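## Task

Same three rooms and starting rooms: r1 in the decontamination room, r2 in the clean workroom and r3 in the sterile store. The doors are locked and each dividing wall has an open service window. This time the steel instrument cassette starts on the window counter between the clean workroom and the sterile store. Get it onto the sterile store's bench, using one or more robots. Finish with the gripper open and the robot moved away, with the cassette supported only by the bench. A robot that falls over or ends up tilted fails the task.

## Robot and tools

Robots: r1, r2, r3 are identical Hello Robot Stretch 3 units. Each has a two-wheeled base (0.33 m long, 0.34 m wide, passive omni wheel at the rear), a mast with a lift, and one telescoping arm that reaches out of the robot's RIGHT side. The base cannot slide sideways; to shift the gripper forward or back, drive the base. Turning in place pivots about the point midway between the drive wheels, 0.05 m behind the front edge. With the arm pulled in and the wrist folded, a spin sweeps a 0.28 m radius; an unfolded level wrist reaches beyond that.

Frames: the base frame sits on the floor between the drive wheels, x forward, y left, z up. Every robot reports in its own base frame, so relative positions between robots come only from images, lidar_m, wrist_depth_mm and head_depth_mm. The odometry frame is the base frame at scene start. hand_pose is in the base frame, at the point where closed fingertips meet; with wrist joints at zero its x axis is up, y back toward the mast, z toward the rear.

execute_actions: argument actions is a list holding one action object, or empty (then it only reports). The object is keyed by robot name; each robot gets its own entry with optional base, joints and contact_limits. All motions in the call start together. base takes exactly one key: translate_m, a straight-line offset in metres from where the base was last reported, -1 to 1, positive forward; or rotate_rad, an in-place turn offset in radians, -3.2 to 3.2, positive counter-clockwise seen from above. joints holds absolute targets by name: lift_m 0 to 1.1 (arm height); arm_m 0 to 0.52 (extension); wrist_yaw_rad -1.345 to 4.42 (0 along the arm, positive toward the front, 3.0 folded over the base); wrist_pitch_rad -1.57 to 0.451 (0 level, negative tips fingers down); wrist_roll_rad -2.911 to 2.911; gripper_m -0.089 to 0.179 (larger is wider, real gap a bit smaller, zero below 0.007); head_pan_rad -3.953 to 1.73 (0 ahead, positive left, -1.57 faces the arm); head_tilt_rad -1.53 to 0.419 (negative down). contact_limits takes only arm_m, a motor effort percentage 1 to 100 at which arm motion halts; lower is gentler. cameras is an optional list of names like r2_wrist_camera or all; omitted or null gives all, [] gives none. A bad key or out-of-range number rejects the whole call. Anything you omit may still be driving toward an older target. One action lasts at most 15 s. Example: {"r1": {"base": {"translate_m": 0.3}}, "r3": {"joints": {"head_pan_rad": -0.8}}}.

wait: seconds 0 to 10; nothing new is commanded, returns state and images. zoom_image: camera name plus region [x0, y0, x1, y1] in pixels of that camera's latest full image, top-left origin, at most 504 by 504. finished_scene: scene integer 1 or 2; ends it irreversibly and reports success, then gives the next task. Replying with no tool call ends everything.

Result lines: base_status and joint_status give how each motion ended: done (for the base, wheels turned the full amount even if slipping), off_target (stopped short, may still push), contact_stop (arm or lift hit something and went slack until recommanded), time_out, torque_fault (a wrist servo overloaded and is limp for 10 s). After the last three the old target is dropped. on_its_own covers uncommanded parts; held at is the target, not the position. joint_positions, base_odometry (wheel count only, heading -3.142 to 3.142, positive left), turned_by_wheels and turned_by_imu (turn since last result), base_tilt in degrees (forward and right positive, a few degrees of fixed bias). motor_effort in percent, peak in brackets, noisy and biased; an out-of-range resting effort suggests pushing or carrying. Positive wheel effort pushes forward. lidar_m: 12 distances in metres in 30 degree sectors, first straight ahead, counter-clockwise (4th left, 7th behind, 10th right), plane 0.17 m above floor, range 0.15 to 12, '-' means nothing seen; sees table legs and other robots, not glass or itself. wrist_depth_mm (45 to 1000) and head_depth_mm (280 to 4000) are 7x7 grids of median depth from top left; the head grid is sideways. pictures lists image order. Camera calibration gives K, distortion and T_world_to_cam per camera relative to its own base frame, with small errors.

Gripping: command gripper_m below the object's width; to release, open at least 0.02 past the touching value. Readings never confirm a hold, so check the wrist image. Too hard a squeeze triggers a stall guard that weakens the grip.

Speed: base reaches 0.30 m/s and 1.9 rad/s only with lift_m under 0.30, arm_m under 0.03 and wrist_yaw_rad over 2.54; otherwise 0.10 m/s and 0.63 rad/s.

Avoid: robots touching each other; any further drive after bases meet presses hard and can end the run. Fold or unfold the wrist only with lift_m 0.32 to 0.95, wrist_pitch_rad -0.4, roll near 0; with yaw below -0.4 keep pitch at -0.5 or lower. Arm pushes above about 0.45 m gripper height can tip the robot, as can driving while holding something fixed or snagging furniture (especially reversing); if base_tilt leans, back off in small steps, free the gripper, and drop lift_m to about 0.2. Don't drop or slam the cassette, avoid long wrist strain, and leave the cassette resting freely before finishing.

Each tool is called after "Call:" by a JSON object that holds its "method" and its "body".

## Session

Call:
{"method": "execute_actions", "body": {"actions": [], "cameras": ["r1_nav_camera","r2_nav_camera","r3_nav_camera"]}}

Scene clock: 0.00 s.
r1.base_odometry: x=+0.000 y=+0.000 heading=+0.000 (m, m, rad; r1's odometry frame)
r1.turned_by_wheels: +0.000 (rad since the last result)
r1.turned_by_imu: +0.000 (rad since the last result)
r1.base_tilt: forward=+0.4 right=+1.0 (deg)
r1.lidar_m: 1.67 2.12 2.15 0.74 1.24 1.14 1.14 1.02 0.94 0.95 1.18 1.66
r1.head_depth_mm: 1581 1554 1546 1550 1522 1518 1508 / 1640 1651 1635 1621 1605 1601 1593 / 1703 1723 1699 1704 1680 1663 1666 / 1734 1782 1783 1766 1753 1753 1739 / 1728 1885 1869 1855 1831 1820 1803 / 1752 1965 1957 1939 1928 1911 1909 / 1537 2066 1852 - - 2009 1989
r1.base_status: not commanded
r1.joint_positions: lift_m=+0.345 arm_m=-0.002 wrist_yaw_rad=+2.931 wrist_pitch_rad=-0.611 wrist_roll_rad=+0.014 gripper_m=+0.037 head_pan_rad=-0.003 head_tilt_rad=-0.005
r1.joint_status: not commanded
r1.motor_effort: left_wheel=+0 right_wheel=+0 lift_m=+27 arm_m=+0 wrist_yaw_rad=+0 wrist_pitch_rad=+4 wrist_roll_rad=+0 gripper_m=+0 head_pan_rad=+0 head_tilt_rad=+0 (%)
r1.hand_pose: x=+0.0198 y=+0.0484 z=+0.3175 quat_wxyz=(+0.284, +0.697, +0.139, +0.644) (m; r1's base frame)
r1.wrist_depth_mm: - - - - - - - / 1000 - 924 881 912 879 853 / 815 787 765 737 725 718 712 / 662 647 654 628 622 607 597 / 581 568 - 564 551 539 518 / 507 - - - 470 470 463 / 452 - - - 427 417 414
r2.base_odometry: x=+0.000 y=+0.000 heading=+0.000 (m, m, rad; r2's odometry frame)
r2.turned_by_wheels: +0.000 (rad since the last result)
r2.turned_by_imu: +0.000 (rad since the last result)
r2.base_tilt: forward=+0.6 right=-0.7 (deg)
r2.lidar_m: 1.43 1.41 1.52 2.24 2.32 1.82 1.47 1.45 1.56 2.33 2.43 1.81
r2.head_depth_mm: 1719 1715 1704 1684 1686 1676 1659 / 1627 1630 1613 1604 1608 1610 1593 / 1573 1563 1559 1551 1550 1527 1535 / 1496 1496 1486 - - 1459 1460 / 1446 1432 1452 - - 1430 1408 / 1383 1389 1384 - - 1361 1358 / 1336 1338 1342 - - 1324 1312
r2.base_status: not commanded
r2.joint_positions: lift_m=+0.586 arm_m=+0.003 wrist_yaw_rad=+2.916 wrist_pitch_rad=-0.569 wrist_roll_rad=-0.014 gripper_m=+0.037 head_pan_rad=-0.014 head_tilt_rad=-0.023
r2.joint_status: not commanded
r2.motor_effort: left_wheel=+0 right_wheel=-1 lift_m=+18 arm_m=+0 wrist_yaw_rad=+0 wrist_pitch_rad=+4 wrist_roll_rad=-1 gripper_m=+1 head_pan_rad=+1 head_tilt_rad=+1 (%)
r2.hand_pose: x=+0.0241 y=+0.0498 z=+0.5666 quat_wxyz=(+0.273, +0.692, +0.123, +0.657) (m; r2's base frame)
r2.wrist_depth_mm: - - - - - - - / - - - - - - - / - - - - - - - / - - - - 991 - - / 879 885 909 860 899 851 854 / 781 772 - 761 - 743 742 / 687 689 - 702 675 674 670
r3.base_odometry: x=+0.000 y=+0.000 heading=+0.000 (m, m, rad; r3's odometry frame)
r3.turned_by_wheels: +0.000 (rad since the last result)
r3.turned_by_imu: +0.000 (rad since the last result)
r3.base_tilt: forward=-1.0 right=-0.4 (deg)
r3.lidar_m: 1.66 1.65 1.17 0.92 0.91 0.98 1.16 1.14 1.12 0.77 2.18 2.16
r3.head_depth_mm: 1935 2074 2071 - - 2086 2091 / 1916 1965 1960 - - 1969 1981 / 1840 1863 1877 - - 1871 1870 / 1775 1770 1775 1778 1790 1785 1792 / 1696 1700 1697 1695 1700 1711 1719 / 1623 1624 1631 1625 1625 1632 1634 / 1545 1527 1524 1527 1532 1540 1565
r3.base_status: not commanded
r3.joint_positions: lift_m=+0.508 arm_m=-0.002 wrist_yaw_rad=+2.808 wrist_pitch_rad=-0.496 wrist_roll_rad=+0.004 gripper_m=+0.037 head_pan_rad=+0.003 head_tilt_rad=+0.012
r3.joint_status: not commanded
r3.motor_effort: left_wheel=+0 right_wheel=-1 lift_m=+34 arm_m=+0 wrist_yaw_rad=+0 wrist_pitch_rad=+5 wrist_roll_rad=+1 gripper_m=-1 head_pan_rad=+0 head_tilt_rad=+2 (%)
r3.hand_pose: x=+0.0487 y=+0.0588 z=+0.5041 quat_wxyz=(+0.285, +0.706, +0.057, +0.646) (m; r3's base frame)
r3.wrist_depth_mm: 733 822 - - - - - / - 869 - - - - - / - 941 - - - - - / - 958 952 - - - - / 773 806 832 838 856 836 859 / 685 - - 693 741 724 727 / 609 606 631 623 623 646 646
pictures: r1_nav_camera (sideways: a quarter turn counterclockwise sets it upright), r2_nav_camera (sideways: a quarter turn counterclockwise sets it upright), r3_nav_camera (sideways: a quarter turn counterclockwise sets it upright)
camera_calibration (this result's frames):
r1_nav_camera: T_world_to_cam=[[-0.0360229, 0.0225937, 0.999096, -1.25943], [-0.000158311, -0.999745, 0.0226026, 0.0244124], [0.999351, 0.000656044, 0.0360172, -0.0943147], [0, 0, 0, 1]] pos_world=[0.0488891, 0.0529232, 1.26113]
r2_nav_camera: T_world_to_cam=[[-0.0216298, 0.0332137, 0.999214, -1.26226], [0.00650978, -0.999422, 0.0333615, 0.00819696], [0.999745, 0.00722627, 0.0214011, -0.0740535], [0, 0, 0, 1]] pos_world=[0.0466788, 0.0506517, 1.26258]
r3_nav_camera: T_world_to_cam=[[0.0106045, -0.0484012, 0.998772, -1.25382], [-0.00424721, -0.998821, -0.0483585, 0.111803], [0.999935, -0.00372918, -0.0107976, -0.0309605], [0, 0, 0, 1]] pos_world=[0.0447294, 0.0508692, 1.25735]
Images, in order (width x height): r1_nav_camera 672x504, r2_nav_camera 672x504, r3_nav_camera 672x504.

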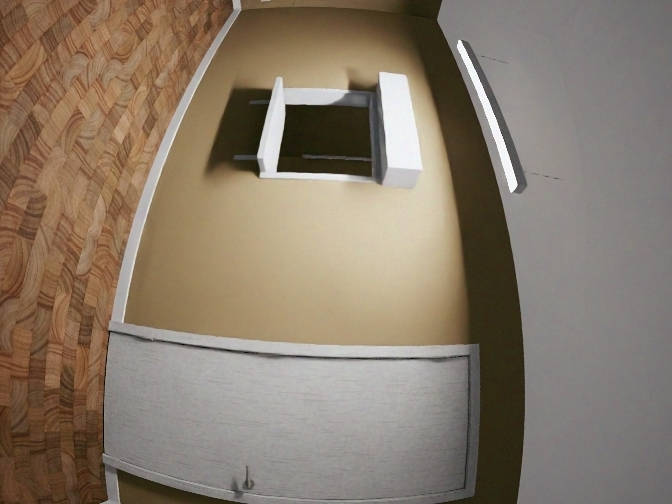

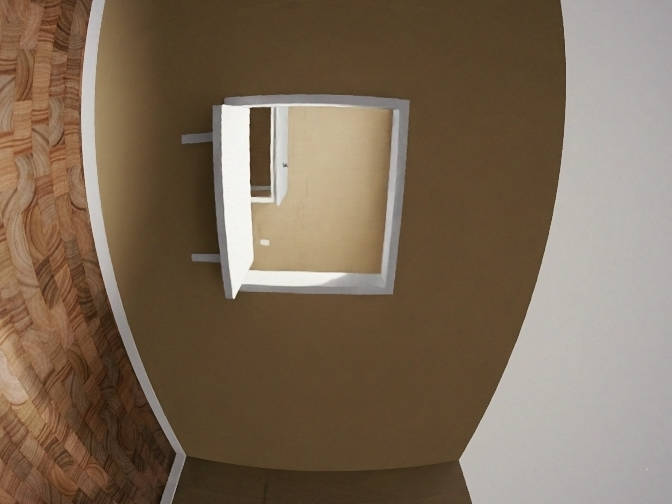

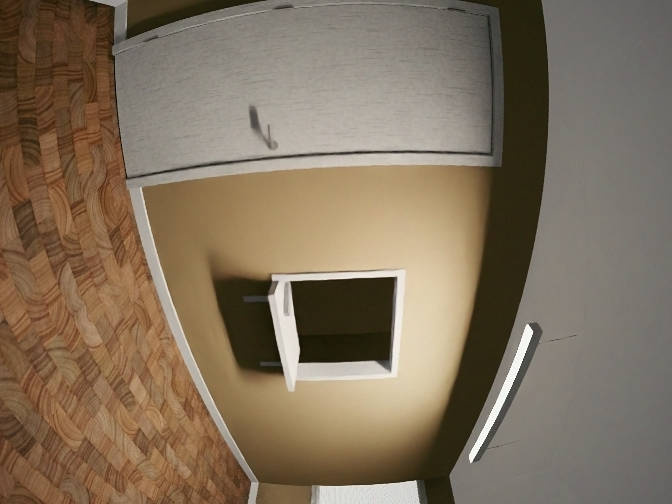

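Call:
{"method": "execute_actions", "body": {"actions": [], "cameras": ["r3_head_camera"]}}

Call:
{"method": "zoom_image", "body": {"camera": "r3_head_camera", "region": [500,0,760,260]}}

Scene clock: 0.27 s.
r1.base_odometry: x=+0.000 y=+0.000 heading=+0.000 (m, m, rad; r1's odometry frame)
r1.turned_by_wheels: +0.000 (rad since the last result)
r1.turned_by_imu: +0.000 (rad since the last result)
r1.base_tilt: forward=+0.4 right=+0.9 (deg)
r1.lidar_m: 1.67 2.12 2.15 0.74 1.24 1.14 1.14 1.02 0.94 0.94 1.18 1.66
r1.head_depth_mm: 1572 1557 1535 1543 1518 1521 1500 / 1631 1664 1634 1627 1605 1597 1601 / 1707 1723 1692 1697 1685 1669 1660 / 1726 1813 1786 1780 1754 1759 1737 / 1736 1878 1864 1844 1838 1832 1812 / 1744 1970 1943 1940 1930 1901 1900 / 1528 2081 1856 - - 1989 1995
r1.base_status: not commanded
r1.joint_positions: lift_m=+0.345 arm_m=-0.002 wrist_yaw_rad=+2.931 wrist_pitch_rad=-0.611 wrist_roll_rad=+0.014 gripper_m=+0.037 head_pan_rad=-0.003 head_tilt_rad=-0.005
r1.joint_status: not commanded
r1.motor_effort: left_wheel=+0 right_wheel=+0 lift_m=+27 arm_m=+0 wrist_yaw_rad=+0 wrist_pitch_rad=+3 wrist_roll_rad=+0 gripper_m=+0 head_pan_rad=+0 head_tilt_rad=+1 (%)
r1.hand_pose: x=+0.0198 y=+0.0484 z=+0.3175 quat_wxyz=(+0.284, +0.697, +0.139, +0.644) (m; r1's base frame)
r1.wrist_depth_mm: - - - - - - - / 978 - 935 878 894 869 847 / 809 775 766 756 737 729 712 / 673 644 638 636 626 617 596 / 567 566 - 557 551 539 519 / 501 - - - 461 472 464 / 452 - - - 428 418 418
r2.base_odometry: x=+0.000 y=+0.000 heading=+0.000 (m, m, rad; r2's odometry frame)
r2.turned_by_wheels: +0.000 (rad since the last result)
r2.turned_by_imu: +0.000 (rad since the last result)
r2.base_tilt: forward=+0.7 right=-0.5 (deg)
r2.lidar_m: 1.43 1.41 1.52 2.24 2.32 1.82 1.47 1.45 1.56 2.33 2.43 1.81
r2.head_depth_mm: 1714 1699 1698 1683 1676 1666 1650 / 1629 1632 1622 1617 1627 1605 1597 / 1566 1561 1554 1560 1546 1527 1533 / 1505 1506 1498 - - 1460 1473 / 1440 1436 1446 - - 1435 1416 / 1389 1376 1384 - - 1362 1349 / 1336 1333 1334 - - 1312 1301
r2.base_status: not commanded
r2.joint_positions: lift_m=+0.586 arm_m=+0.003 wrist_yaw_rad=+2.916 wrist_pitch_rad=-0.569 wrist_roll_rad=-0.014 gripper_m=+0.037 head_pan_rad=-0.014 head_tilt_rad=-0.023
r2.joint_status: not commanded
r2.motor_effort: left_wheel=+0 right_wheel=+1 lift_m=+19 arm_m=+0 wrist_yaw_rad=+0 wrist_pitch_rad=+4 wrist_roll_rad=+0 gripper_m=+0 head_pan_rad=+0 head_tilt_rad=+0 (%)
r2.hand_pose: x=+0.0241 y=+0.0498 z=+0.5666 quat_wxyz=(+0.273, +0.692, +0.123, +0.657) (m; r2's base frame)
r2.wrist_depth_mm: - - - - - - - / - - - - - - - / - - - - - - - / - - - - - 992 994 / 891 887 916 858 891 844 848 / 774 780 - 763 - 763 754 / 691 685 - 690 679 672 673
r3.base_odometry: x=+0.000 y=+0.000 heading=+0.000 (m, m, rad; r3's odometry frame)
r3.turned_by_wheels: +0.000 (rad since the last result)
r3.turned_by_imu: +0.000 (rad since the last result)
r3.base_tilt: forward=-1.1 right=-0.7 (deg)
r3.lidar_m: 1.67 1.66 1.18 0.92 0.92 0.98 1.16 1.14 1.12 0.77 2.18 2.17
r3.head_depth_mm: 1945 2068 2085 - - 2079 2076 / 1908 1973 1964 - - 1971 1977 / 1841 1859 1867 - - 1867 1884 / 1775 1782 1777 1786 1778 1793 1799 / 1688 1688 1702 1701 1713 1707 1704 / 1616 1618 1625 1626 1627 1641 1632 / 1546 1531 1529 1533 1532 1530 1569
r3.base_status: not commanded
r3.joint_positions: lift_m=+0.508 arm_m=-0.002 wrist_yaw_rad=+2.808 wrist_pitch_rad=-0.496 wrist_roll_rad=+0.004 gripper_m=+0.037 head_pan_rad=+0.003 head_tilt_rad=+0.012
r3.joint_status: not commanded
r3.motor_effort: left_wheel=-1 right_wheel=-1 lift_m=+35 arm_m=+0 wrist_yaw_rad=+1 wrist_pitch_rad=+5 wrist_roll_rad=+1 gripper_m=+0 head_pan_rad=+0 head_tilt_rad=+1 (%)
r3.hand_pose: x=+0.0487 y=+0.0588 z=+0.5041 quat_wxyz=(+0.285, +0.706, +0.057, +0.646) (m; r3's base frame)
r3.wrist_depth_mm: 731 816 972 - - - - / - 899 - - - - - / - 916 - - - - - / - 954 972 - - - - / 796 799 849 833 832 838 840 / 684 - - 713 752 718 749 / 612 608 622 627 628 641 641
pictures: r3_head_camera (sideways: a quarter turn clockwise sets it upright)
camera_calibration (this result's frames):
r3_head_camera: T_world_to_cam=[[0.0264773, -0.0379143, -0.99893, 1.31907], [0.0225322, 0.999049, -0.0373216, 0.0537212], [0.999395, -0.0215199, 0.0273064, -0.083367], [0, 0, 0, 1]] pos_world=[0.0471807, -0.00545264, 1.32194]
Images, in order (width x height): r3_head_camera 896x504.

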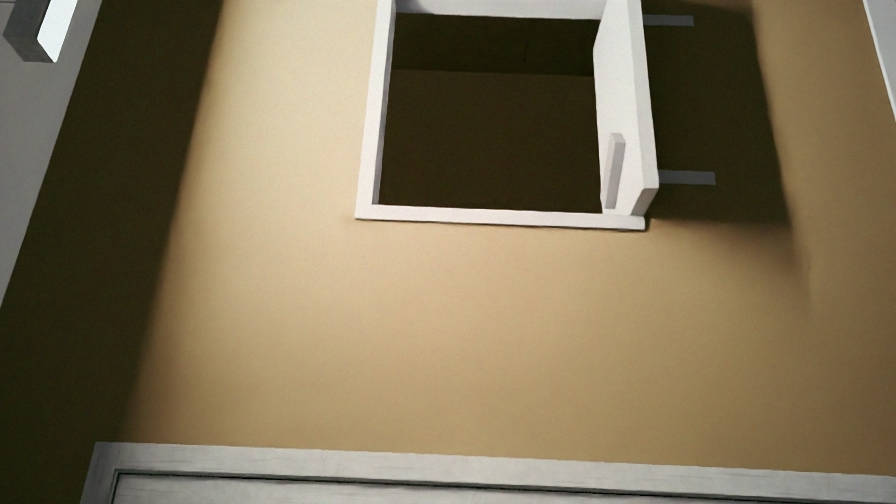

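Region (500, 0, 760, 260) of r3_head_camera's 896x504 image, scaled by 1.938, with more detail than that image has.

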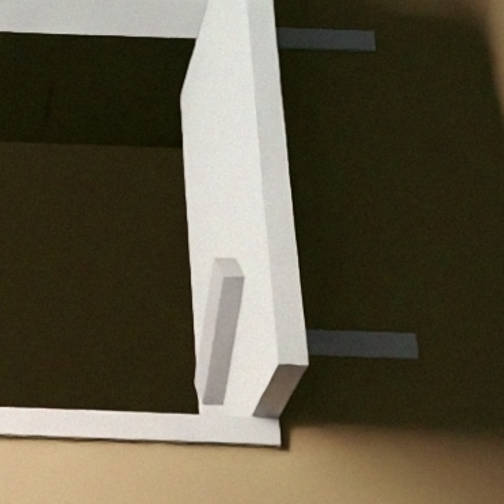

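Call:
{"method": "execute_actions", "body": {"actions": [{"r3":{"base":{"rotate_rad":-0.37},"joints":{"lift_m":0.29,"wrist_pitch_rad":-0.4,"head_pan_rad":-1.9,"head_tilt_rad":-0.5}}}], "cameras": ["r3_nav_camera"]}}

Call:
{"method": "execute_actions", "body": {"actions": [{"r3":{"base":{"translate_m":1.0},"joints":{"head_pan_rad":0.55,"head_tilt_rad":-0.3}}}], "cameras": ["r3_head_camera"]}}

Scene clock: 4.40 s.
r1.base_odometry: x=+0.000 y=+0.000 heading=+0.000 (m, m, rad; r1's odometry frame)
r1.turned_by_wheels: +0.000 (rad since the last result)
r1.turned_by_imu: +0.000 (rad since the last result)
r1.base_tilt: forward=+0.3 right=+0.9 (deg)
r1.lidar_m: 1.67 2.12 2.15 0.74 1.24 1.14 1.15 1.02 0.94 0.94 1.18 1.66
r1.head_depth_mm: 1594 1560 1550 1542 1537 1517 1514 / 1635 1639 1631 1612 1602 1597 1589 / 1692 1702 1715 1680 1682 1682 1651 / 1735 1798 1788 1782 1762 1744 1728 / 1740 1887 1833 1829 1836 1832 1814 / 1737 1980 1956 1950 1922 1926 1888 / 1545 2080 1842 - - 2006 1997
r1.base_status: not commanded
r1.joint_positions: lift_m=+0.345 arm_m=-0.002 wrist_yaw_rad=+2.931 wrist_pitch_rad=-0.611 wrist_roll_rad=+0.014 gripper_m=+0.037 head_pan_rad=-0.003 head_tilt_rad=-0.005
r1.joint_status: not commanded
r1.motor_effort: left_wheel=+0(1) right_wheel=+1(1) lift_m=+27(27) arm_m=-1(1) wrist_yaw_rad=+0(0) wrist_pitch_rad=+4(4) wrist_roll_rad=+0(0) gripper_m=+1(1) head_pan_rad=+0(0) head_tilt_rad=+0(1) (%)
r1.hand_pose: x=+0.0198 y=+0.0484 z=+0.3175 quat_wxyz=(+0.284, +0.697, +0.139, +0.644) (m; r1's base frame)
r1.wrist_depth_mm: - - - - - - - / 985 - 943 899 893 862 829 / 805 780 764 748 720 717 694 / 666 654 634 615 628 613 591 / 572 574 - 565 548 525 514 / 506 - - - 469 470 461 / 451 - - - 426 419 420
r2.base_odometry: x=+0.000 y=+0.000 heading=+0.000 (m, m, rad; r2's odometry frame)
r2.turned_by_wheels: +0.000 (rad since the last result)
r2.turned_by_imu: +0.001 (rad since the last result)
r2.base_tilt: forward=+0.6 right=-0.5 (deg)
r2.lidar_m: 1.43 1.41 1.51 2.24 2.32 1.82 1.46 1.45 1.56 2.32 2.43 1.81
r2.head_depth_mm: 1712 1706 1690 1694 1683 1672 1660 / 1639 1636 1616 1613 1591 1597 1591 / 1574 1540 1549 1560 1556 1528 1518 / 1507 1494 1492 - - 1446 1457 / 1441 1444 1451 - - 1414 1408 / 1392 1378 1388 - - 1352 1355 / 1343 1333 1350 - - 1318 1305
r2.base_status: not commanded
r2.joint_positions: lift_m=+0.586 arm_m=+0.003 wrist_yaw_rad=+2.916 wrist_pitch_rad=-0.569 wrist_roll_rad=-0.014 gripper_m=+0.037 head_pan_rad=-0.014 head_tilt_rad=-0.023
r2.joint_status: not commanded
r2.motor_effort: left_wheel=+0(0) right_wheel=+0(1) lift_m=+19(19) arm_m=+0(0) wrist_yaw_rad=+0(1) wrist_pitch_rad=+4(4) wrist_roll_rad=-1(1) gripper_m=+0(1) head_pan_rad=+1(0) head_tilt_rad=+1(2) (%)
r2.hand_pose: x=+0.0241 y=+0.0498 z=+0.5666 quat_wxyz=(+0.273, +0.692, +0.123, +0.657) (m; r2's base frame)
r2.wrist_depth_mm: - - - - - - - / - - - - - - - / - - - - - - - / - - - - - 991 978 / 878 881 892 870 889 849 861 / 776 774 - 767 - 768 745 / 688 684 - 686 670 678 670
r3.base_odometry: x=+0.000 y=+0.000 heading=-0.370 (m, m, rad; r3's odometry frame)
r3.turned_by_wheels: -0.370 (rad since the last result)
r3.turned_by_imu: -0.372 (rad since the last result)
r3.base_tilt: forward=-1.2 right=-0.4 (deg)
r3.lidar_m: 1.94 1.66 1.65 1.06 0.91 0.91 1.05 1.14 1.14 1.12 0.77 3.41
r3.head_depth_mm: 947 1011 1089 1173 1275 1397 1359 / 988 1057 1138 1233 1346 1475 1349 / 1026 1097 1193 1294 1422 1531 1346 / 1073 1159 1256 1375 1512 1592 1345 / 1123 1212 1326 1459 1617 1596 1335 / 1179 1278 1403 1520 1642 1507 1328 / 1236 1350 1478 1145 1829 1535 1325
r3.base_status: done
r3.joint_positions: lift_m=+0.290 arm_m=-0.002 wrist_yaw_rad=+2.808 wrist_pitch_rad=-0.420 wrist_roll_rad=+0.004 gripper_m=+0.037 head_pan_rad=-1.893 head_tilt_rad=-0.494
r3.joint_status: all done
r3.motor_effort: left_wheel=+1(4) right_wheel=-2(5) lift_m=+30(34) arm_m=+0(1) wrist_yaw_rad=+0(1) wrist_pitch_rad=+8(10) wrist_roll_rad=+1(0) gripper_m=+0(0) head_pan_rad=-3(29) head_tilt_rad=-3(43) (%)
r3.hand_pose: x=+0.0521 y=+0.0684 z=+0.3023 quat_wxyz=(+0.261, +0.708, +0.030, +0.656) (m; r3's base frame)
r3.wrist_depth_mm: 804 988 - - - - - / 866 - - - - - - / - 906 937 932 945 990 - / - 709 730 724 736 762 758 / - 579 605 585 600 615 625 / 477 512 - 497 522 516 522 / 433 - - 435 436 445 447
pictures: r3_nav_camera (sideways: a quarter turn counterclockwise sets it upright)
camera_calibration (this result's frames):
r3_nav_camera: T_world_to_cam=[[-0.202071, -0.452625, 0.868503, -1.08229], [-0.938113, 0.344136, -0.0389186, 0.10518], [-0.281267, -0.822618, -0.494153, 0.605961], [0, 0, 0, 1]] pos_world=[0.0504076, -0.0275956, 1.24351]
Images, in order (width x height): r3_nav_camera 672x504.

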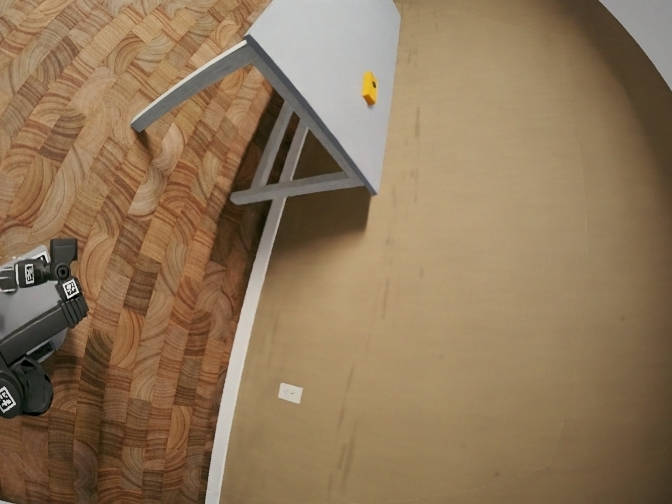

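Scene clock: 9.50 s.
r1.base_odometry: x=+0.000 y=+0.000 heading=+0.000 (m, m, rad; r1's odometry frame)
r1.turned_by_wheels: +0.000 (rad since the last result)
r1.turned_by_imu: +0.000 (rad since the last result)
r1.base_tilt: forward=+0.4 right=+0.9 (deg)
r1.lidar_m: 1.67 2.13 2.15 0.74 1.24 1.14 1.15 1.02 0.94 0.94 1.18 1.66
r1.head_depth_mm: 1598 1560 1550 1533 1530 1527 1500 / 1641 1645 1627 1629 1620 1601 1587 / 1691 1718 1712 1685 1678 1676 1664 / 1739 1788 1781 1758 1755 1734 1715 / 1744 1865 1860 1840 1833 1815 1821 / 1749 1986 1938 1934 1912 1901 1917 / 1537 2072 1857 - - 2013 1990
r1.base_status: not commanded
r1.joint_positions: lift_m=+0.345 arm_m=-0.002 wrist_yaw_rad=+2.931 wrist_pitch_rad=-0.611 wrist_roll_rad=+0.014 gripper_m=+0.037 head_pan_rad=-0.003 head_tilt_rad=-0.005
r1.joint_status: not commanded
r1.motor_effort: left_wheel=+1(1) right_wheel=+0(0) lift_m=+26(27) arm_m=+0(0) wrist_yaw_rad=+0(0) wrist_pitch_rad=+4(4) wrist_roll_rad=+0(0) gripper_m=+0(0) head_pan_rad=+0(0) head_tilt_rad=+2(1) (%)
r1.hand_pose: x=+0.0198 y=+0.0484 z=+0.3175 quat_wxyz=(+0.284, +0.697, +0.139, +0.644) (m; r1's base frame)
r1.wrist_depth_mm: - - - - - - - / - - 942 863 886 890 842 / 814 773 757 747 734 729 700 / 664 658 635 628 634 598 595 / 582 570 - 558 551 536 528 / 497 - - - 460 468 467 / 457 - - - 425 420 416
r2.base_odometry: x=+0.000 y=+0.000 heading=+0.000 (m, m, rad; r2's odometry frame)
r2.turned_by_wheels: +0.000 (rad since the last result)
r2.turned_by_imu: +0.001 (rad since the last result)
r2.base_tilt: forward=+0.6 right=-0.6 (deg)
r2.lidar_m: 1.42 1.41 1.52 2.24 2.32 1.82 1.47 1.45 1.56 2.33 2.43 1.81
r2.head_depth_mm: 1719 1702 1705 1684 1673 1679 1666 / 1640 1639 1621 1609 1611 1598 1591 / 1567 1551 1551 1565 1551 1536 1530 / 1495 1495 1495 - - 1456 1452 / 1449 1441 1441 - - 1418 1403 / 1390 1383 1382 - - 1358 1362 / 1353 1340 1334 - - 1322 1315
r2.base_status: not commanded
r2.joint_positions: lift_m=+0.586 arm_m=+0.003 wrist_yaw_rad=+2.916 wrist_pitch_rad=-0.569 wrist_roll_rad=-0.014 gripper_m=+0.037 head_pan_rad=-0.014 head_tilt_rad=-0.023
r2.joint_status: not commanded
r2.motor_effort: left_wheel=+0(0) right_wheel=+0(0) lift_m=+19(19) arm_m=+0(0) wrist_yaw_rad=+0(0) wrist_pitch_rad=+4(4) wrist_roll_rad=-1(1) gripper_m=+0(1) head_pan_rad=+0(1) head_tilt_rad=+1(1) (%)
r2.hand_pose: x=+0.0241 y=+0.0498 z=+0.5666 quat_wxyz=(+0.273, +0.692, +0.123, +0.657) (m; r2's base frame)
r2.wrist_depth_mm: - - - - - - - / - - - - - - - / - - - - - - - / - - - - - 986 994 / 882 891 897 874 890 853 865 / 769 772 - 759 - 759 742 / 692 684 - 694 674 673 663
r3.base_odometry: x=+0.932 y=-0.361 heading=-0.370 (m, m, rad; r3's odometry frame)
r3.turned_by_wheels: +0.000 (rad since the last result)
r3.turned_by_imu: +0.007 (rad since the last result)
r3.base_tilt: forward=-1.1 right=-0.5 (deg)
r3.lidar_m: 1.12 0.97 0.96 1.10 1.62 1.62 1.88 1.85 0.91 1.72 3.13 1.95
r3.head_depth_mm: 3693 - - - 1123 1251 1354 / 3660 - - - 1042 1207 1305 / 3580 3803 - - 1029 1174 1260 / 3482 3652 - 3804 1019 1137 1217 / 819 862 911 967 1031 1100 1181 / 806 848 893 943 998 1070 1144 / 788 830 871 920 975 1037 1109
r3.base_status: done
r3.joint_positions: lift_m=+0.290 arm_m=-0.002 wrist_yaw_rad=+2.808 wrist_pitch_rad=-0.420 wrist_roll_rad=+0.004 gripper_m=+0.037 head_pan_rad=+0.543 head_tilt_rad=-0.309
r3.joint_status: all done
r3.motor_effort: left_wheel=+0(7) right_wheel=-2(4) lift_m=+30(31) arm_m=-1(1) wrist_yaw_rad=+0(0) wrist_pitch_rad=+8(8) wrist_roll_rad=+1(1) gripper_m=+0(1) head_pan_rad=+3(35) head_tilt_rad=+5(29) (%)
r3.hand_pose: x=+0.0521 y=+0.0685 z=+0.3024 quat_wxyz=(+0.260, +0.708, +0.030, +0.656) (m; r3's base frame)
r3.wrist_depth_mm: - - - 955 883 809 724 / - - - - 957 870 778 / - 908 918 948 942 901 817 / - 718 712 730 741 746 748 / - 590 603 600 618 607 625 / 478 505 - 498 531 517 524 / 440 - - 434 440 447 449
pictures: r3_head_camera (sideways: a quarter turn clockwise sets it upright)
camera_calibration (this result's frames):
r3_head_camera: T_world_to_cam=[[-0.229068, -0.182594, -0.956132, 1.2645], [-0.505708, 0.861613, -0.0433876, 0.0648237], [0.831738, 0.473584, -0.289707, 0.330317], [0, 0, 0, 1]] pos_world=[0.0476999, 0.0186037, 1.30753]
Images, in order (width x height): r3_head_camera 896x504.

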